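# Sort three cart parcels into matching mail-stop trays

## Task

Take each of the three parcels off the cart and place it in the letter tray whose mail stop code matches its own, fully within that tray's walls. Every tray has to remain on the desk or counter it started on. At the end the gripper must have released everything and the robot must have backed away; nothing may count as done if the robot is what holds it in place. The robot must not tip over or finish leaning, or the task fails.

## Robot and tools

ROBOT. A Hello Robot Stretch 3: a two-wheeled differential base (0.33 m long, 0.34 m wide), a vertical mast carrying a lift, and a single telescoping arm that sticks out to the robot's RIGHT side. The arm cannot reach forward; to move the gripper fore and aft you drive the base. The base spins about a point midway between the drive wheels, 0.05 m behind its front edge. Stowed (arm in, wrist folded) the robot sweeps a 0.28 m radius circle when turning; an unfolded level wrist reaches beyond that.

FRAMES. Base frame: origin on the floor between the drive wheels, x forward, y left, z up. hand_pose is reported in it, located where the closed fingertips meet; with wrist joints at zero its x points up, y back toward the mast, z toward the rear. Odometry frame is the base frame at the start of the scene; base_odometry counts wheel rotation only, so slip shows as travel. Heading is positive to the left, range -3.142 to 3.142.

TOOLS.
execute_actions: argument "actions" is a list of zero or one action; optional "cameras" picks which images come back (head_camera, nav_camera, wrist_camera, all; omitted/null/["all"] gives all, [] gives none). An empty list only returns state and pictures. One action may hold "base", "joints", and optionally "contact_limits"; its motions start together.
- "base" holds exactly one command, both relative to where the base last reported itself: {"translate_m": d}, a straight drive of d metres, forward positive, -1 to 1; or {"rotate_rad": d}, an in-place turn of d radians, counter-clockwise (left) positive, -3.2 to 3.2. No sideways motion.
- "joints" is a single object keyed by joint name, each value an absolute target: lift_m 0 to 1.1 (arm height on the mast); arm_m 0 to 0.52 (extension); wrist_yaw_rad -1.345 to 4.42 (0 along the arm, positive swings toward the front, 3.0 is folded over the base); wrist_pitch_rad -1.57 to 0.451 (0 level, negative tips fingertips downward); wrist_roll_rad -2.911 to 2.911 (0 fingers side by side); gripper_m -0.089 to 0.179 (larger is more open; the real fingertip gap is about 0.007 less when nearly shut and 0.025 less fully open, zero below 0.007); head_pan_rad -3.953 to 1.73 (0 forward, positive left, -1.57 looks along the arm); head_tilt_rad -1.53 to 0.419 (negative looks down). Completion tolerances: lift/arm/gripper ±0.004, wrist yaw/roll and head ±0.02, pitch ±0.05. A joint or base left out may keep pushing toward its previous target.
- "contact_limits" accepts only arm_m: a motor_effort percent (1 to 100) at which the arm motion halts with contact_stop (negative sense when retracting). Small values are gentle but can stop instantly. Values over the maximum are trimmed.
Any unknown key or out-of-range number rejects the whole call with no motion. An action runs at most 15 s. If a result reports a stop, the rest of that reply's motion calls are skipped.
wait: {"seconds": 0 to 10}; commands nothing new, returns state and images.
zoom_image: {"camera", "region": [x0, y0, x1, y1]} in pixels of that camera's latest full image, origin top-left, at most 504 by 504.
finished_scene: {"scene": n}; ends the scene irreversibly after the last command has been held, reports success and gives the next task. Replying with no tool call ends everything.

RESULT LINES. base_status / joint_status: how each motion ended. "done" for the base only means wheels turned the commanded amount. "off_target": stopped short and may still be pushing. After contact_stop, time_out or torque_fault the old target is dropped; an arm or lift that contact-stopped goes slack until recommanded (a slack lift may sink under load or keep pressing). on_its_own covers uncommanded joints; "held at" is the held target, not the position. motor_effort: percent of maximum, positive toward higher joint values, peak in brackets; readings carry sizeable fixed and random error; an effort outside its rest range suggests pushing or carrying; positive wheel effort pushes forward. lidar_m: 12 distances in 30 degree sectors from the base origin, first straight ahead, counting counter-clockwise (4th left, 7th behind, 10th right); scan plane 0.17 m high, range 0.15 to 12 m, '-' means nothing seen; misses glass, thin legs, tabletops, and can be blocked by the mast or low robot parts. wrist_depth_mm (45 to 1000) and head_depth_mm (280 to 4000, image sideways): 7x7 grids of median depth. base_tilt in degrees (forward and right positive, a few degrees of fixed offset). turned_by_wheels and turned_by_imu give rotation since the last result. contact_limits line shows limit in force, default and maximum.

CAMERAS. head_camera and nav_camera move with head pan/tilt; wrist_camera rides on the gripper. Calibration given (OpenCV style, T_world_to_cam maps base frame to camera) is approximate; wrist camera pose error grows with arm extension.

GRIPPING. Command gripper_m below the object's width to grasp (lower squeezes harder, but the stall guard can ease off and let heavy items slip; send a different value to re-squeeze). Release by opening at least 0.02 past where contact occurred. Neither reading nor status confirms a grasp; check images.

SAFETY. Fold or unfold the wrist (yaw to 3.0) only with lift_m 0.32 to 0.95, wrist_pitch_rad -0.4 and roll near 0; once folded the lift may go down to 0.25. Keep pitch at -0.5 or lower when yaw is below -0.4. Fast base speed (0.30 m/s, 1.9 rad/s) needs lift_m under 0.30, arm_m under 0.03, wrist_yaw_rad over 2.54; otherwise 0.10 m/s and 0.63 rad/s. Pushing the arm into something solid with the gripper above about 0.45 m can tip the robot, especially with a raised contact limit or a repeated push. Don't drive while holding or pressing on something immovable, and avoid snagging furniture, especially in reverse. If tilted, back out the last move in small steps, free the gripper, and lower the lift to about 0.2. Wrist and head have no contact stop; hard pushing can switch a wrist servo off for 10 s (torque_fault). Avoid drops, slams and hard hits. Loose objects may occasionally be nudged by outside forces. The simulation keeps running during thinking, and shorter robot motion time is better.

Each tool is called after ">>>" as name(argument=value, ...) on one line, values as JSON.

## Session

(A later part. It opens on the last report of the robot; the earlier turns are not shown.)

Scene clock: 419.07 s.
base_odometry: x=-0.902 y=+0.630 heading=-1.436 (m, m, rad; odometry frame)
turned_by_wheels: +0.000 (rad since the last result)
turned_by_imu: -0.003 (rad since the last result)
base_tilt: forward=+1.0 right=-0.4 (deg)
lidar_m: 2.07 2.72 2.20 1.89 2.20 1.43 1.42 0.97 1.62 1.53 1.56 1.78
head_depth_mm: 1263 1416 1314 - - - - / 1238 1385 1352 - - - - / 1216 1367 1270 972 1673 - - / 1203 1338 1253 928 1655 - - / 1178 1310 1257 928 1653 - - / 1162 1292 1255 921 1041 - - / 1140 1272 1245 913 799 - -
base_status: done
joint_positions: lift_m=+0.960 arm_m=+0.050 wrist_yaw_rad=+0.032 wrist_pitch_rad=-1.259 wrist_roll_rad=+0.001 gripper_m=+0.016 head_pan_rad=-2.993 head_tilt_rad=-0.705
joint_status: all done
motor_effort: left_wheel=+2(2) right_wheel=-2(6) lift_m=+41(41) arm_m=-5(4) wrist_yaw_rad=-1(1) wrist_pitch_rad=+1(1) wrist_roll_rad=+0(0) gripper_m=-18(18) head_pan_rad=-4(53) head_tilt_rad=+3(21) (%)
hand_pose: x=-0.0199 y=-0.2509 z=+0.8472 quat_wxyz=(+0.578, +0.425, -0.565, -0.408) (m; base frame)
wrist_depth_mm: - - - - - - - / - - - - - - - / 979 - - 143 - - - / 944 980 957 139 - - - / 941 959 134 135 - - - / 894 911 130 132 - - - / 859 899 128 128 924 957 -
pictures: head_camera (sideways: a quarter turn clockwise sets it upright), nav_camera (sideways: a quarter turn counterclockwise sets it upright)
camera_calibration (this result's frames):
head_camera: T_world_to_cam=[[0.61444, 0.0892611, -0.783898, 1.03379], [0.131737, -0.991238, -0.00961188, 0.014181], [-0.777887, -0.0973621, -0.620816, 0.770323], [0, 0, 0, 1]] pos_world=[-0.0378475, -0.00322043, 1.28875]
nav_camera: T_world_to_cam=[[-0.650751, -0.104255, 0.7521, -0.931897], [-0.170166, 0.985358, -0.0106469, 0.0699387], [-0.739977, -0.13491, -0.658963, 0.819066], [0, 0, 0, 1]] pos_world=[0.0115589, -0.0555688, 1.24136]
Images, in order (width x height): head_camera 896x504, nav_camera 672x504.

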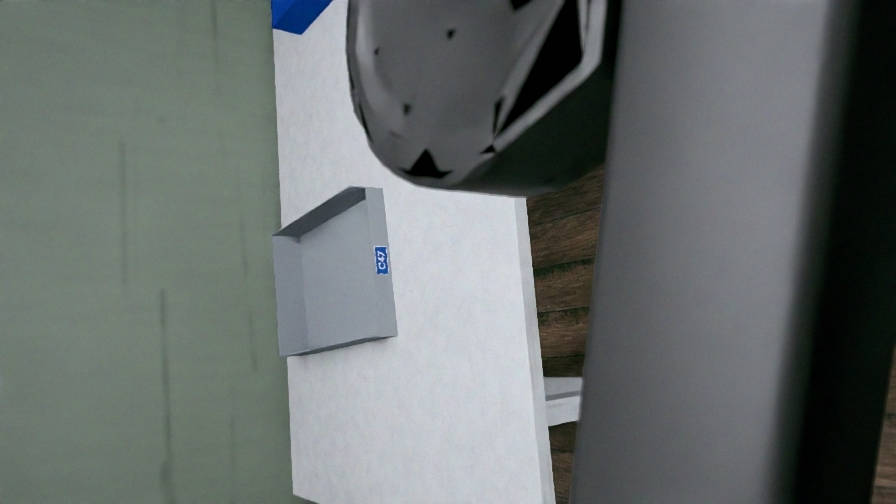

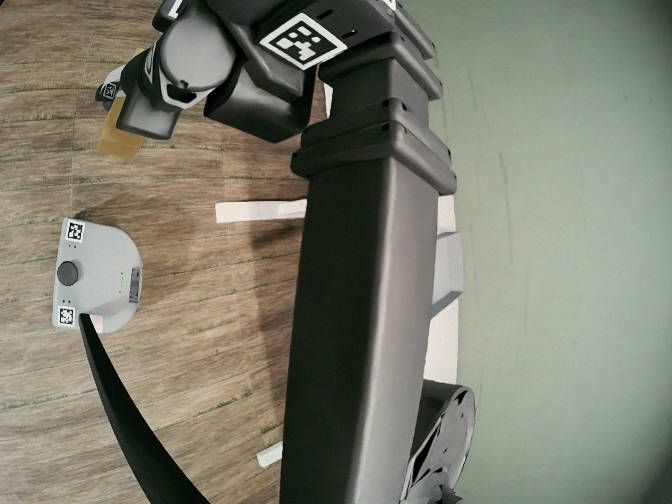

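>>> execute_actions(actions=[{"base":{"translate_m":-0.40},"joints":{"head_pan_rad":-1.5,"head_tilt_rad":-0.75}}], cameras=["nav_camera"])

>>> execute_actions(actions=[{"base":{"rotate_rad":-1.29},"joints":{"arm_m":0.465}}])

Scene clock: 447.67 s.
base_odometry: x=-0.956 y=+1.027 heading=-1.436 (m, m, rad; odometry frame)
turned_by_wheels: +0.000 (rad since the last result)
turned_by_imu: -0.001 (rad since the last result)
base_tilt: forward=+0.9 right=-0.3 (deg)
lidar_m: 2.35 3.09 2.33 1.90 2.08 1.11 1.03 0.62 1.18 1.65 1.65 1.91
head_depth_mm: 1541 1682 1795 - - - 533 / 1533 1737 1982 - - - 1159 / 1474 1665 1926 - - - 1087 / 1444 1604 1838 2020 1562 1372 1092 / 1396 1555 1798 1946 1601 1347 1158 / 1351 1524 1732 1907 1609 1340 1147 / 1331 1485 1685 1851 1593 1342 1145
base_status: done
joint_positions: lift_m=+0.960 arm_m=+0.050 wrist_yaw_rad=+0.032 wrist_pitch_rad=-1.259 wrist_roll_rad=+0.001 gripper_m=+0.016 head_pan_rad=-1.507 head_tilt_rad=-0.741
joint_status: all done
motor_effort: left_wheel=+1(2) right_wheel=-2(6) lift_m=+41(41) arm_m=-6(5) wrist_yaw_rad=-1(1) wrist_pitch_rad=+1(1) wrist_roll_rad=+0(0) gripper_m=-19(18) head_pan_rad=+4(53) head_tilt_rad=-6(15) (%)
hand_pose: x=-0.0199 y=-0.2509 z=+0.8472 quat_wxyz=(+0.578, +0.425, -0.565, -0.408) (m; base frame)
wrist_depth_mm: - - - - - - 345 / - - - - 338 324 334 / 973 - - 142 - 315 323 / 948 962 955 138 - 310 313 / 927 920 135 135 - 300 305 / 897 904 130 132 - 296 297 / 854 863 128 129 935 287 288
pictures: nav_camera (sideways: a quarter turn counterclockwise sets it upright)
camera_calibration (this result's frames):
nav_camera: T_world_to_cam=[[0.0502817, -0.683812, 0.727924, -0.904665], [-0.996278, -0.0854359, -0.01144, 0.07601], [0.0700137, -0.72464, -0.685562, 0.848723], [0, 0, 0, 1]] pos_world=[0.061793, 0.00289197, 1.24125]
Images, in order (width x height): nav_camera 672x504.

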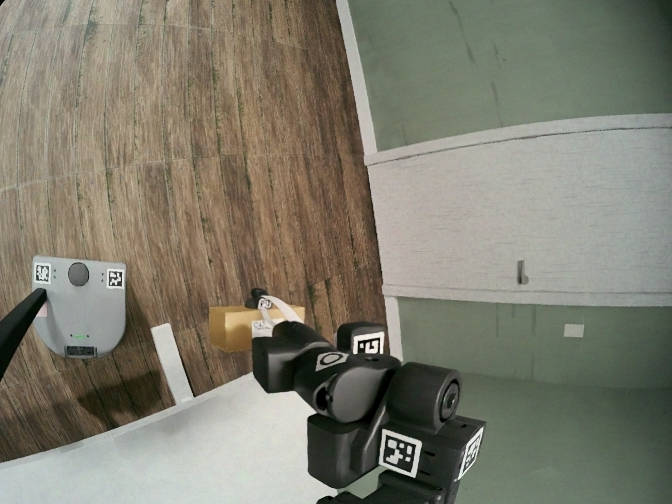

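Scene clock: 451.90 s.
base_odometry: x=-0.956 y=+1.027 heading=-2.726 (m, m, rad; odometry frame)
turned_by_wheels: -1.290 (rad since the last result)
turned_by_imu: -1.285 (rad since the last result)
base_tilt: forward=+0.8 right=-0.3 (deg)
lidar_m: 1.65 1.73 2.35 3.09 2.96 1.90 2.08 1.11 1.07 1.03 0.62 1.46
head_depth_mm: 845 - 1088 864 716 596 534 / 833 - 1067 887 714 595 533 / 848 - 1028 858 711 594 531 / 853 960 1033 825 707 594 541 / 856 963 1069 855 709 590 541 / 860 967 1067 877 707 589 538 / 866 975 1085 876 701 587 538
base_status: done
joint_positions: lift_m=+0.960 arm_m=+0.465 wrist_yaw_rad=+0.030 wrist_pitch_rad=-1.259 wrist_roll_rad=+0.001 gripper_m=+0.016 head_pan_rad=-1.507 head_tilt_rad=-0.741
joint_status: all done
motor_effort: left_wheel=+1(5) right_wheel=-1(6) lift_m=+42(42) arm_m=+4(4) wrist_yaw_rad=+0(1) wrist_pitch_rad=+1(1) wrist_roll_rad=+0(0) gripper_m=-19(19) head_pan_rad=+5(5) head_tilt_rad=-6(6) (%)
hand_pose: x=-0.0199 y=-0.6653 z=+0.8472 quat_wxyz=(+0.578, +0.425, -0.565, -0.408) (m; base frame)
wrist_depth_mm: 299 301 309 314 320 328 339 / 292 291 304 306 314 322 329 / 284 285 288 142 304 312 324 / 277 278 282 139 297 305 311 / 270 267 134 135 290 295 304 / 266 247 130 132 286 279 295 / 259 259 128 128 274 275 290
pictures: head_camera (sideways: a quarter turn clockwise sets it upright), nav_camera (sideways: a quarter turn counterclockwise sets it upright), wrist_camera
camera_calibration (this result's frames):
head_camera: T_world_to_cam=[[-0.0386685, 0.647686, -0.760925, 1.00783], [0.998812, 0.0476402, -0.0102069, 0.009666], [0.0296397, -0.760416, -0.648759, 0.801747], [0, 0, 0, 1]] pos_world=[0.00555326, -0.0435586, 1.28713]
nav_camera: T_world_to_cam=[[0.0504568, -0.683964, 0.727768, -0.904463], [-0.996258, -0.085673, -0.011445, 0.0760164], [0.0701781, -0.724467, -0.685727, 0.848936], [0, 0, 0, 1]] pos_world=[0.0617915, 0.0029191, 1.24125]
wrist_camera: T_world_to_cam=[[-0.995783, -0.0439098, 0.08055, -0.129118], [-0.0570261, 0.984043, -0.168548, 0.835897], [-0.0718637, -0.17243, -0.982397, 0.875853], [0, 0, 0, 1]] pos_world=[-0.0179639, -0.677204, 1.01172]
Images, in order (width x height): head_camera 896x504, nav_camera 672x504, wrist_camera 644x364.

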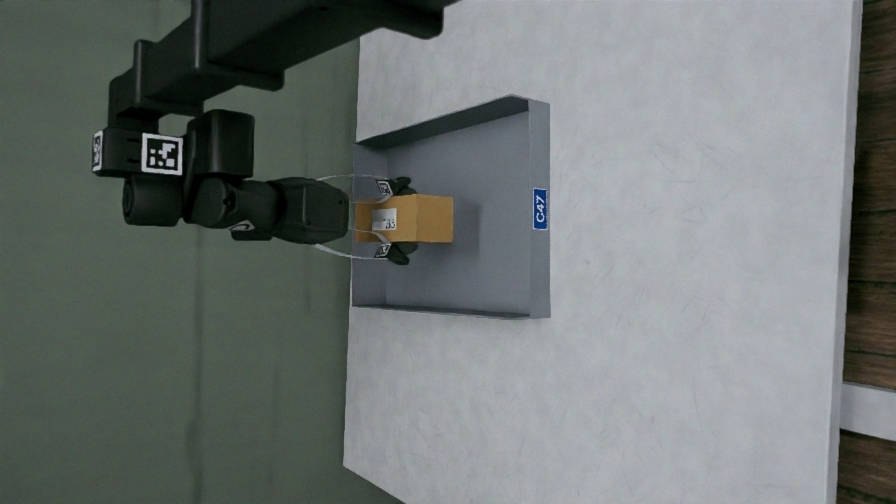

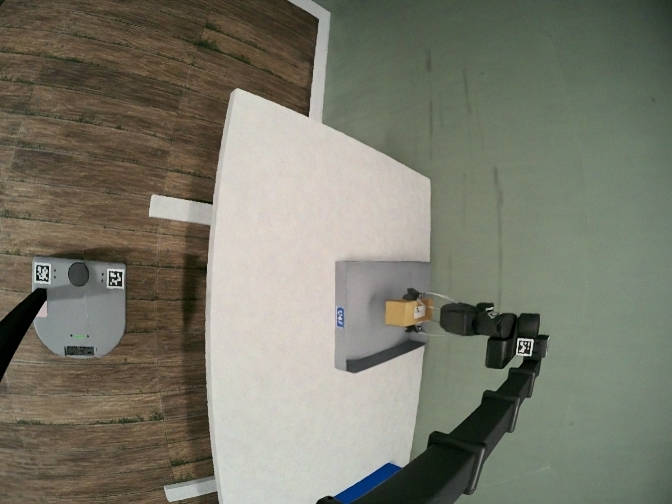

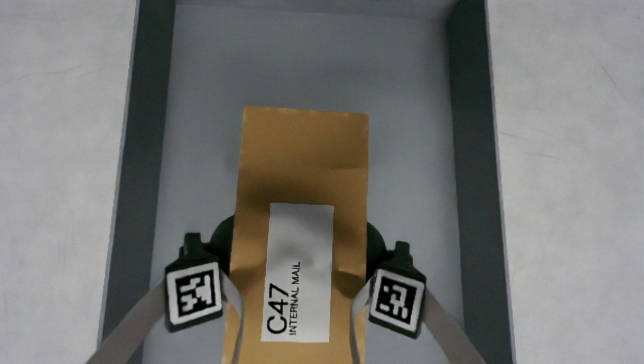

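>>> execute_actions(actions=[{"joints":{"lift_m":0.863,"arm_m":0.49}}], cameras=[])

>>> execute_actions(actions=[{"joints":{"gripper_m":0.09}}], cameras=[])

>>> execute_actions(actions=[{"joints":{"lift_m":1.0,"arm_m":0.1}}], cameras=["head_camera"])

>>> execute_actions(actions=[{"joints":{"head_pan_rad":1.72,"head_tilt_rad":-0.15}}], cameras=["head_camera"])

Scene clock: 462.57 s.
base_odometry: x=-0.956 y=+1.027 heading=-2.726 (m, m, rad; odometry frame)
turned_by_wheels: +0.000 (rad since the last result)
turned_by_imu: +0.000 (rad since the last result)
base_tilt: forward=+1.1 right=-0.3 (deg)
lidar_m: 1.65 1.74 2.35 3.10 2.96 1.90 2.08 1.11 1.07 1.03 0.62 1.46
head_depth_mm: 847 954 1064 - - 582 534 / 846 939 - 833 713 595 532 / 848 935 - 856 712 592 532 / 852 951 1053 828 711 591 541 / 855 958 1075 849 708 590 539 / 858 967 1060 878 708 589 538 / 865 970 1086 875 705 588 538
base_status: not commanded
joint_positions: lift_m=+0.863 arm_m=+0.490 wrist_yaw_rad=+0.030 wrist_pitch_rad=-1.259 wrist_roll_rad=+0.001 gripper_m=+0.016 head_pan_rad=-1.507 head_tilt_rad=-0.741
joint_status: all done
motor_effort: left_wheel=+1(1) right_wheel=-1(2) lift_m=+29(39) arm_m=+4(2) wrist_yaw_rad=+0(0) wrist_pitch_rad=+1(1) wrist_roll_rad=+0(0) gripper_m=-19(19) head_pan_rad=+4(5) head_tilt_rad=-6(6) (%)
hand_pose: x=-0.0199 y=-0.6903 z=+0.7506 quat_wxyz=(+0.578, +0.425, -0.565, -0.408) (m; base frame)
wrist_depth_mm: 167 200 205 210 215 219 176 / 168 196 201 205 209 212 167 / 169 191 193 142 204 206 167 / 170 187 188 139 197 203 158 / 171 182 134 135 193 197 157 / 171 178 130 132 190 191 157 / 170 174 128 128 183 188 156
pictures: none
No camera images: the call's "cameras" was empty. Leave "cameras" out to get every camera's image.

Scene clock: 463.80 s.
base_odometry: x=-0.956 y=+1.027 heading=-2.726 (m, m, rad; odometry frame)
turned_by_wheels: +0.000 (rad since the last result)
turned_by_imu: +0.000 (rad since the last result)
base_tilt: forward=+0.9 right=-0.4 (deg)
lidar_m: 1.65 1.73 2.35 3.09 2.96 1.90 2.08 1.11 1.07 1.03 0.62 1.46
head_depth_mm: 842 950 1062 - - 584 532 / 846 938 - 834 716 596 533 / 847 940 - 854 710 594 531 / 851 955 1046 833 708 593 541 / 856 967 1074 853 707 591 541 / 860 968 1062 884 705 591 539 / 858 971 1091 872 702 588 538
base_status: not commanded
joint_positions: lift_m=+0.863 arm_m=+0.490 wrist_yaw_rad=+0.030 wrist_pitch_rad=-1.259 wrist_roll_rad=+0.001 gripper_m=+0.090 head_pan_rad=-1.507 head_tilt_rad=-0.741
joint_status: all done
motor_effort: left_wheel=+1(1) right_wheel=-1(2) lift_m=+29(29) arm_m=+4(4) wrist_yaw_rad=+0(0) wrist_pitch_rad=+1(1) wrist_roll_rad=+0(0) gripper_m=+0(81) head_pan_rad=+5(4) head_tilt_rad=-6(6) (%)
hand_pose: x=-0.0199 y=-0.6903 z=+0.7506 quat_wxyz=(+0.578, +0.425, -0.565, -0.408) (m; base frame)
wrist_depth_mm: 168 201 208 211 215 219 177 / 168 196 200 205 211 212 168 / 170 192 194 145 204 206 166 / 170 186 188 142 199 201 159 / 172 183 138 139 194 196 158 / 171 - 134 134 - 192 158 / 168 174 131 132 184 188 157
pictures: none
No camera images: the call's "cameras" was empty. Leave "cameras" out to get every camera's image.

Scene clock: 467.87 s.
base_odometry: x=-0.956 y=+1.027 heading=-2.726 (m, m, rad; odometry frame)
turned_by_wheels: +0.000 (rad since the last result)
turned_by_imu: +0.000 (rad since the last result)
base_tilt: forward=+1.0 right=-0.4 (deg)
lidar_m: 1.65 1.73 2.35 3.09 2.97 1.90 2.08 1.11 1.07 1.03 0.62 1.46
head_depth_mm: 844 908 - - 696 595 533 / 849 938 - - 702 594 531 / 851 947 - - - 580 532 / 852 964 1054 876 726 590 541 / 852 965 1077 853 711 589 541 / 859 963 1070 876 707 588 540 / 863 972 1087 879 704 588 538
base_status: not commanded
joint_positions: lift_m=+1.000 arm_m=+0.100 wrist_yaw_rad=+0.030 wrist_pitch_rad=-1.259 wrist_roll_rad=+0.001 gripper_m=+0.090 head_pan_rad=-1.507 head_tilt_rad=-0.741
joint_status: all done
motor_effort: left_wheel=+1(1) right_wheel=-2(2) lift_m=+40(43) arm_m=-5(5) wrist_yaw_rad=+0(0) wrist_pitch_rad=+1(1) wrist_roll_rad=+0(0) gripper_m=+0(0) head_pan_rad=+4(4) head_tilt_rad=-6(6) (%)
hand_pose: x=-0.0199 y=-0.3009 z=+0.8872 quat_wxyz=(+0.578, +0.425, -0.565, -0.408) (m; base frame)
wrist_depth_mm: 342 349 353 362 369 377 390 / 332 340 349 354 363 369 378 / 320 331 336 344 350 356 367 / 318 319 329 333 341 349 355 / 308 312 320 325 335 341 349 / 298 - 310 317 - 332 342 / 897 915 939 313 - 329 331
pictures: head_camera (sideways: a quarter turn clockwise sets it upright)
camera_calibration (this result's frames):
head_camera: T_world_to_cam=[[-0.0387085, 0.647684, -0.760925, 1.00783], [0.998809, 0.0477019, -0.0102069, 0.00966601], [0.0296868, -0.760414, -0.648759, 0.801747], [0, 0, 0, 1]] pos_world=[0.00555596, -0.0435586, 1.28713]
Images, in order (width x height): head_camera 896x504.

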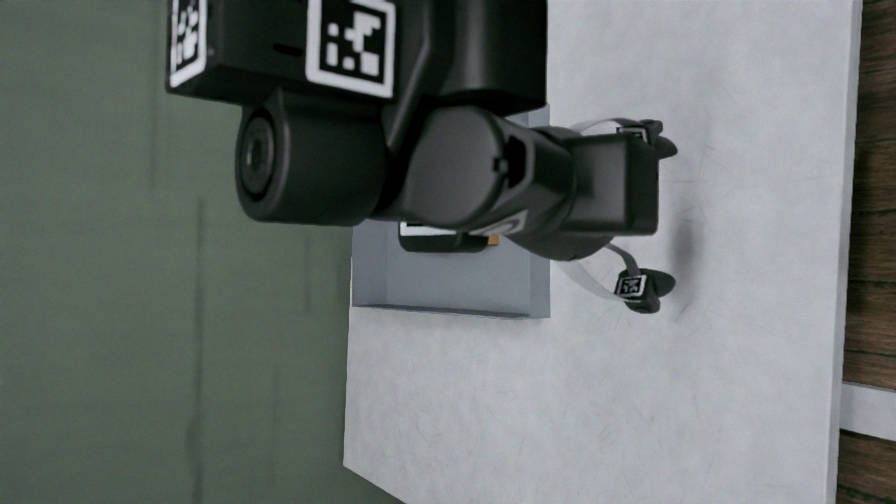

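Scene clock: 469.97 s.
base_odometry: x=-0.956 y=+1.027 heading=-2.726 (m, m, rad; odometry frame)
turned_by_wheels: +0.000 (rad since the last result)
turned_by_imu: +0.000 (rad since the last result)
base_tilt: forward=+1.0 right=-0.4 (deg)
lidar_m: 1.65 1.73 2.35 3.08 2.96 1.89 2.08 1.11 1.07 1.03 0.62 1.46
head_depth_mm: 2500 3428 3495 3517 3650 2503 1815 / - 3425 3485 3531 3194 2541 1828 / - 3479 3541 3557 3118 2518 1818 / - 3534 3609 3580 3124 2538 1811 / - 3444 3544 3241 3108 2512 1790 / - 3656 3643 3613 3200 - - / - 3632 3791 3831 3807 - -
base_status: not commanded
joint_positions: lift_m=+1.000 arm_m=+0.100 wrist_yaw_rad=+0.030 wrist_pitch_rad=-1.259 wrist_roll_rad=+0.001 gripper_m=+0.090 head_pan_rad=+1.713 head_tilt_rad=-0.162
joint_status: all done
motor_effort: left_wheel=+1(2) right_wheel=-2(2) lift_m=+40(40) arm_m=-5(5) wrist_yaw_rad=+0(0) wrist_pitch_rad=+2(1) wrist_roll_rad=+0(0) gripper_m=+0(0) head_pan_rad=+5(51) head_tilt_rad=+8(46) (%)
hand_pose: x=-0.0199 y=-0.3009 z=+0.8872 quat_wxyz=(+0.578, +0.425, -0.565, -0.408) (m; base frame)
wrist_depth_mm: 339 349 351 358 366 381 385 / 334 340 343 354 360 367 377 / 327 328 338 345 347 359 368 / 317 320 325 337 341 353 359 / 310 314 321 325 332 339 350 / 302 - 313 318 - 330 341 / 890 927 961 313 - 329 332
pictures: head_camera (sideways: a quarter turn clockwise sets it upright)
camera_calibration (this result's frames):
head_camera: T_world_to_cam=[[0.0151463, -0.125661, -0.991958, 1.30896], [-0.992473, -0.122463, 0.000359369, 0.00806061], [-0.121523, 0.984486, -0.12657, 0.123137], [0, 0, 0, 1]] pos_world=[0.00313798, 0.0442459, 1.31402]
Images, in order (width x height): head_camera 896x504.

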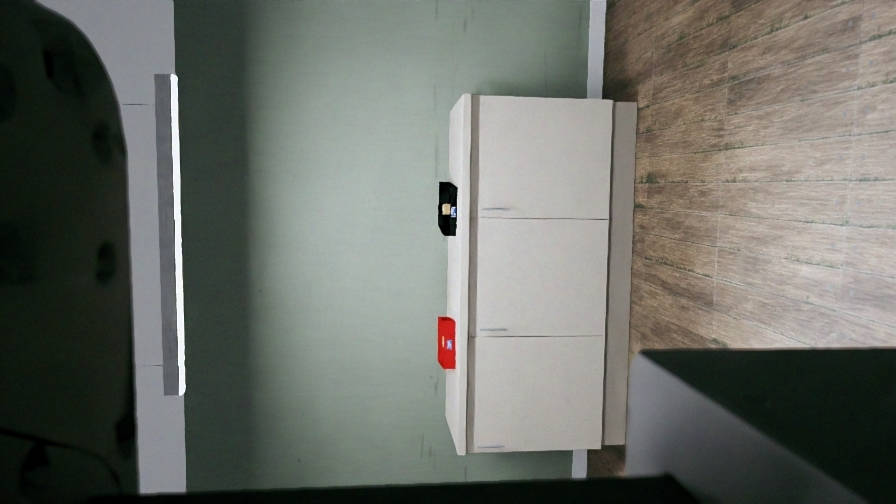

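>>> execute_actions(actions=[])

Scene clock: 483.43 s.
base_odometry: x=-0.956 y=+1.027 heading=-2.726 (m, m, rad; odometry frame)
turned_by_wheels: +0.000 (rad since the last result)
turned_by_imu: +0.000 (rad since the last result)
base_tilt: forward=+1.0 right=-0.3 (deg)
lidar_m: 1.65 1.73 2.36 3.08 2.96 1.90 2.08 1.11 1.07 1.03 0.62 1.46
head_depth_mm: 2532 3366 3491 3534 3612 2520 1812 / - 3481 3498 3564 3173 2548 1820 / - 3440 3527 3577 3144 2546 1829 / - 3488 3627 3645 3143 2565 1831 / - 3609 3610 3220 3148 2498 1811 / - 3548 3680 3580 3199 - - / - 3726 3697 3747 3779 - -
base_status: not commanded
joint_positions: lift_m=+1.000 arm_m=+0.100 wrist_yaw_rad=+0.030 wrist_pitch_rad=-1.259 wrist_roll_rad=+0.001 gripper_m=+0.090 head_pan_rad=+1.713 head_tilt_rad=-0.162
joint_status: all done
motor_effort: left_wheel=+1(2) right_wheel=-2(2) lift_m=+40(40) arm_m=-5(5) wrist_yaw_rad=+0(0) wrist_pitch_rad=+1(1) wrist_roll_rad=+0(0) gripper_m=+0(0) head_pan_rad=+5(51) head_tilt_rad=+7(46) (%)
hand_pose: x=-0.0199 y=-0.3009 z=+0.8872 quat_wxyz=(+0.578, +0.425, -0.565, -0.408) (m; base frame)
wrist_depth_mm: 338 348 352 359 366 376 389 / 333 341 347 358 359 365 377 / 324 331 335 345 349 358 367 / 315 319 330 335 343 348 358 / 308 314 321 324 337 340 346 / 302 - 313 317 - 330 338 / 919 945 932 311 - 328 330
pictures: head_camera (sideways: a quarter turn clockwise sets it upright), nav_camera (sideways: a quarter turn counterclockwise sets it upright), wrist_camera
camera_calibration (this result's frames):
head_camera: T_world_to_cam=[[0.0151487, -0.125661, -0.991958, 1.30896], [-0.992471, -0.122481, 0.000359371, 0.0080606], [-0.121541, 0.984483, -0.12657, 0.123137], [0, 0, 0, 1]] pos_world=[0.00313716, 0.0442458, 1.31402]
nav_camera: T_world_to_cam=[[-0.0314454, 0.172908, 0.984436, -1.23878], [0.98616, 0.165776, 0.00238327, 0.0459242], [-0.162784, 0.970887, -0.175728, 0.186728], [0, 0, 0, 1]] pos_world=[-0.0538462, 0.0252895, 1.2522]
wrist_camera: T_world_to_cam=[[-0.995783, -0.0439152, 0.0805488, -0.116343], [-0.0570247, 0.984058, -0.168459, 0.483958], [-0.0718668, -0.172342, -0.982412, 0.978067], [0, 0, 0, 1]] pos_world=[-0.0179643, -0.312791, 1.05176]
Images, in order (width x height): head_camera 896x504, nav_camera 672x504, wrist_camera 644x364.

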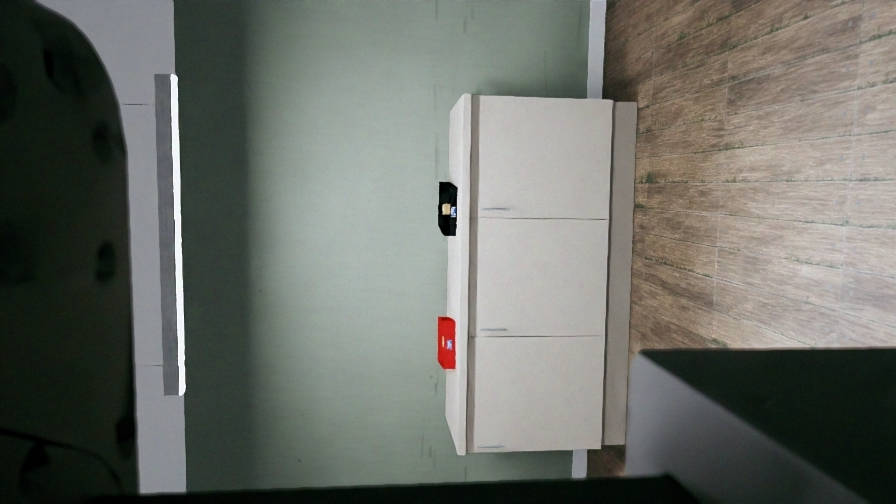

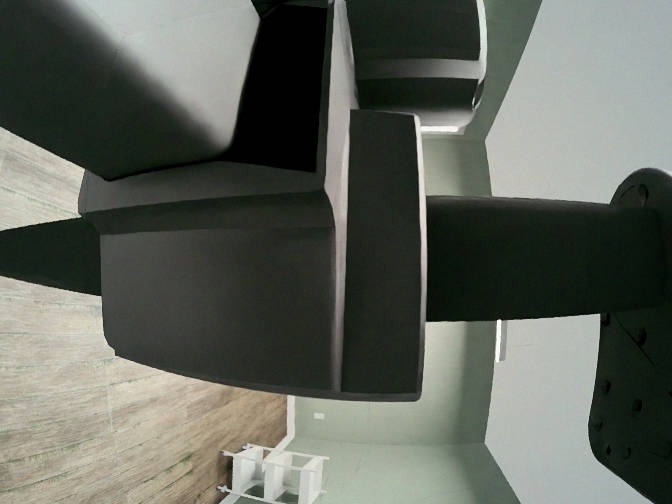

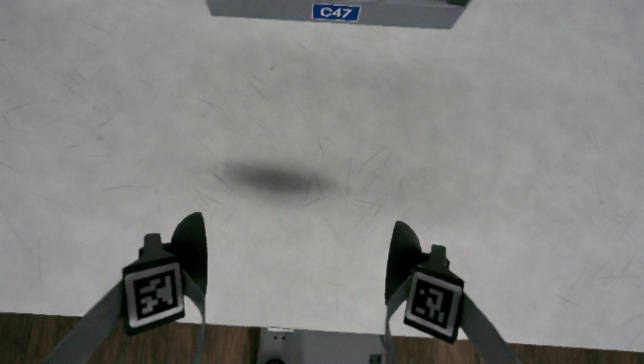

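>>> finished_scene(scene=1)

The scene is finished: the task was done.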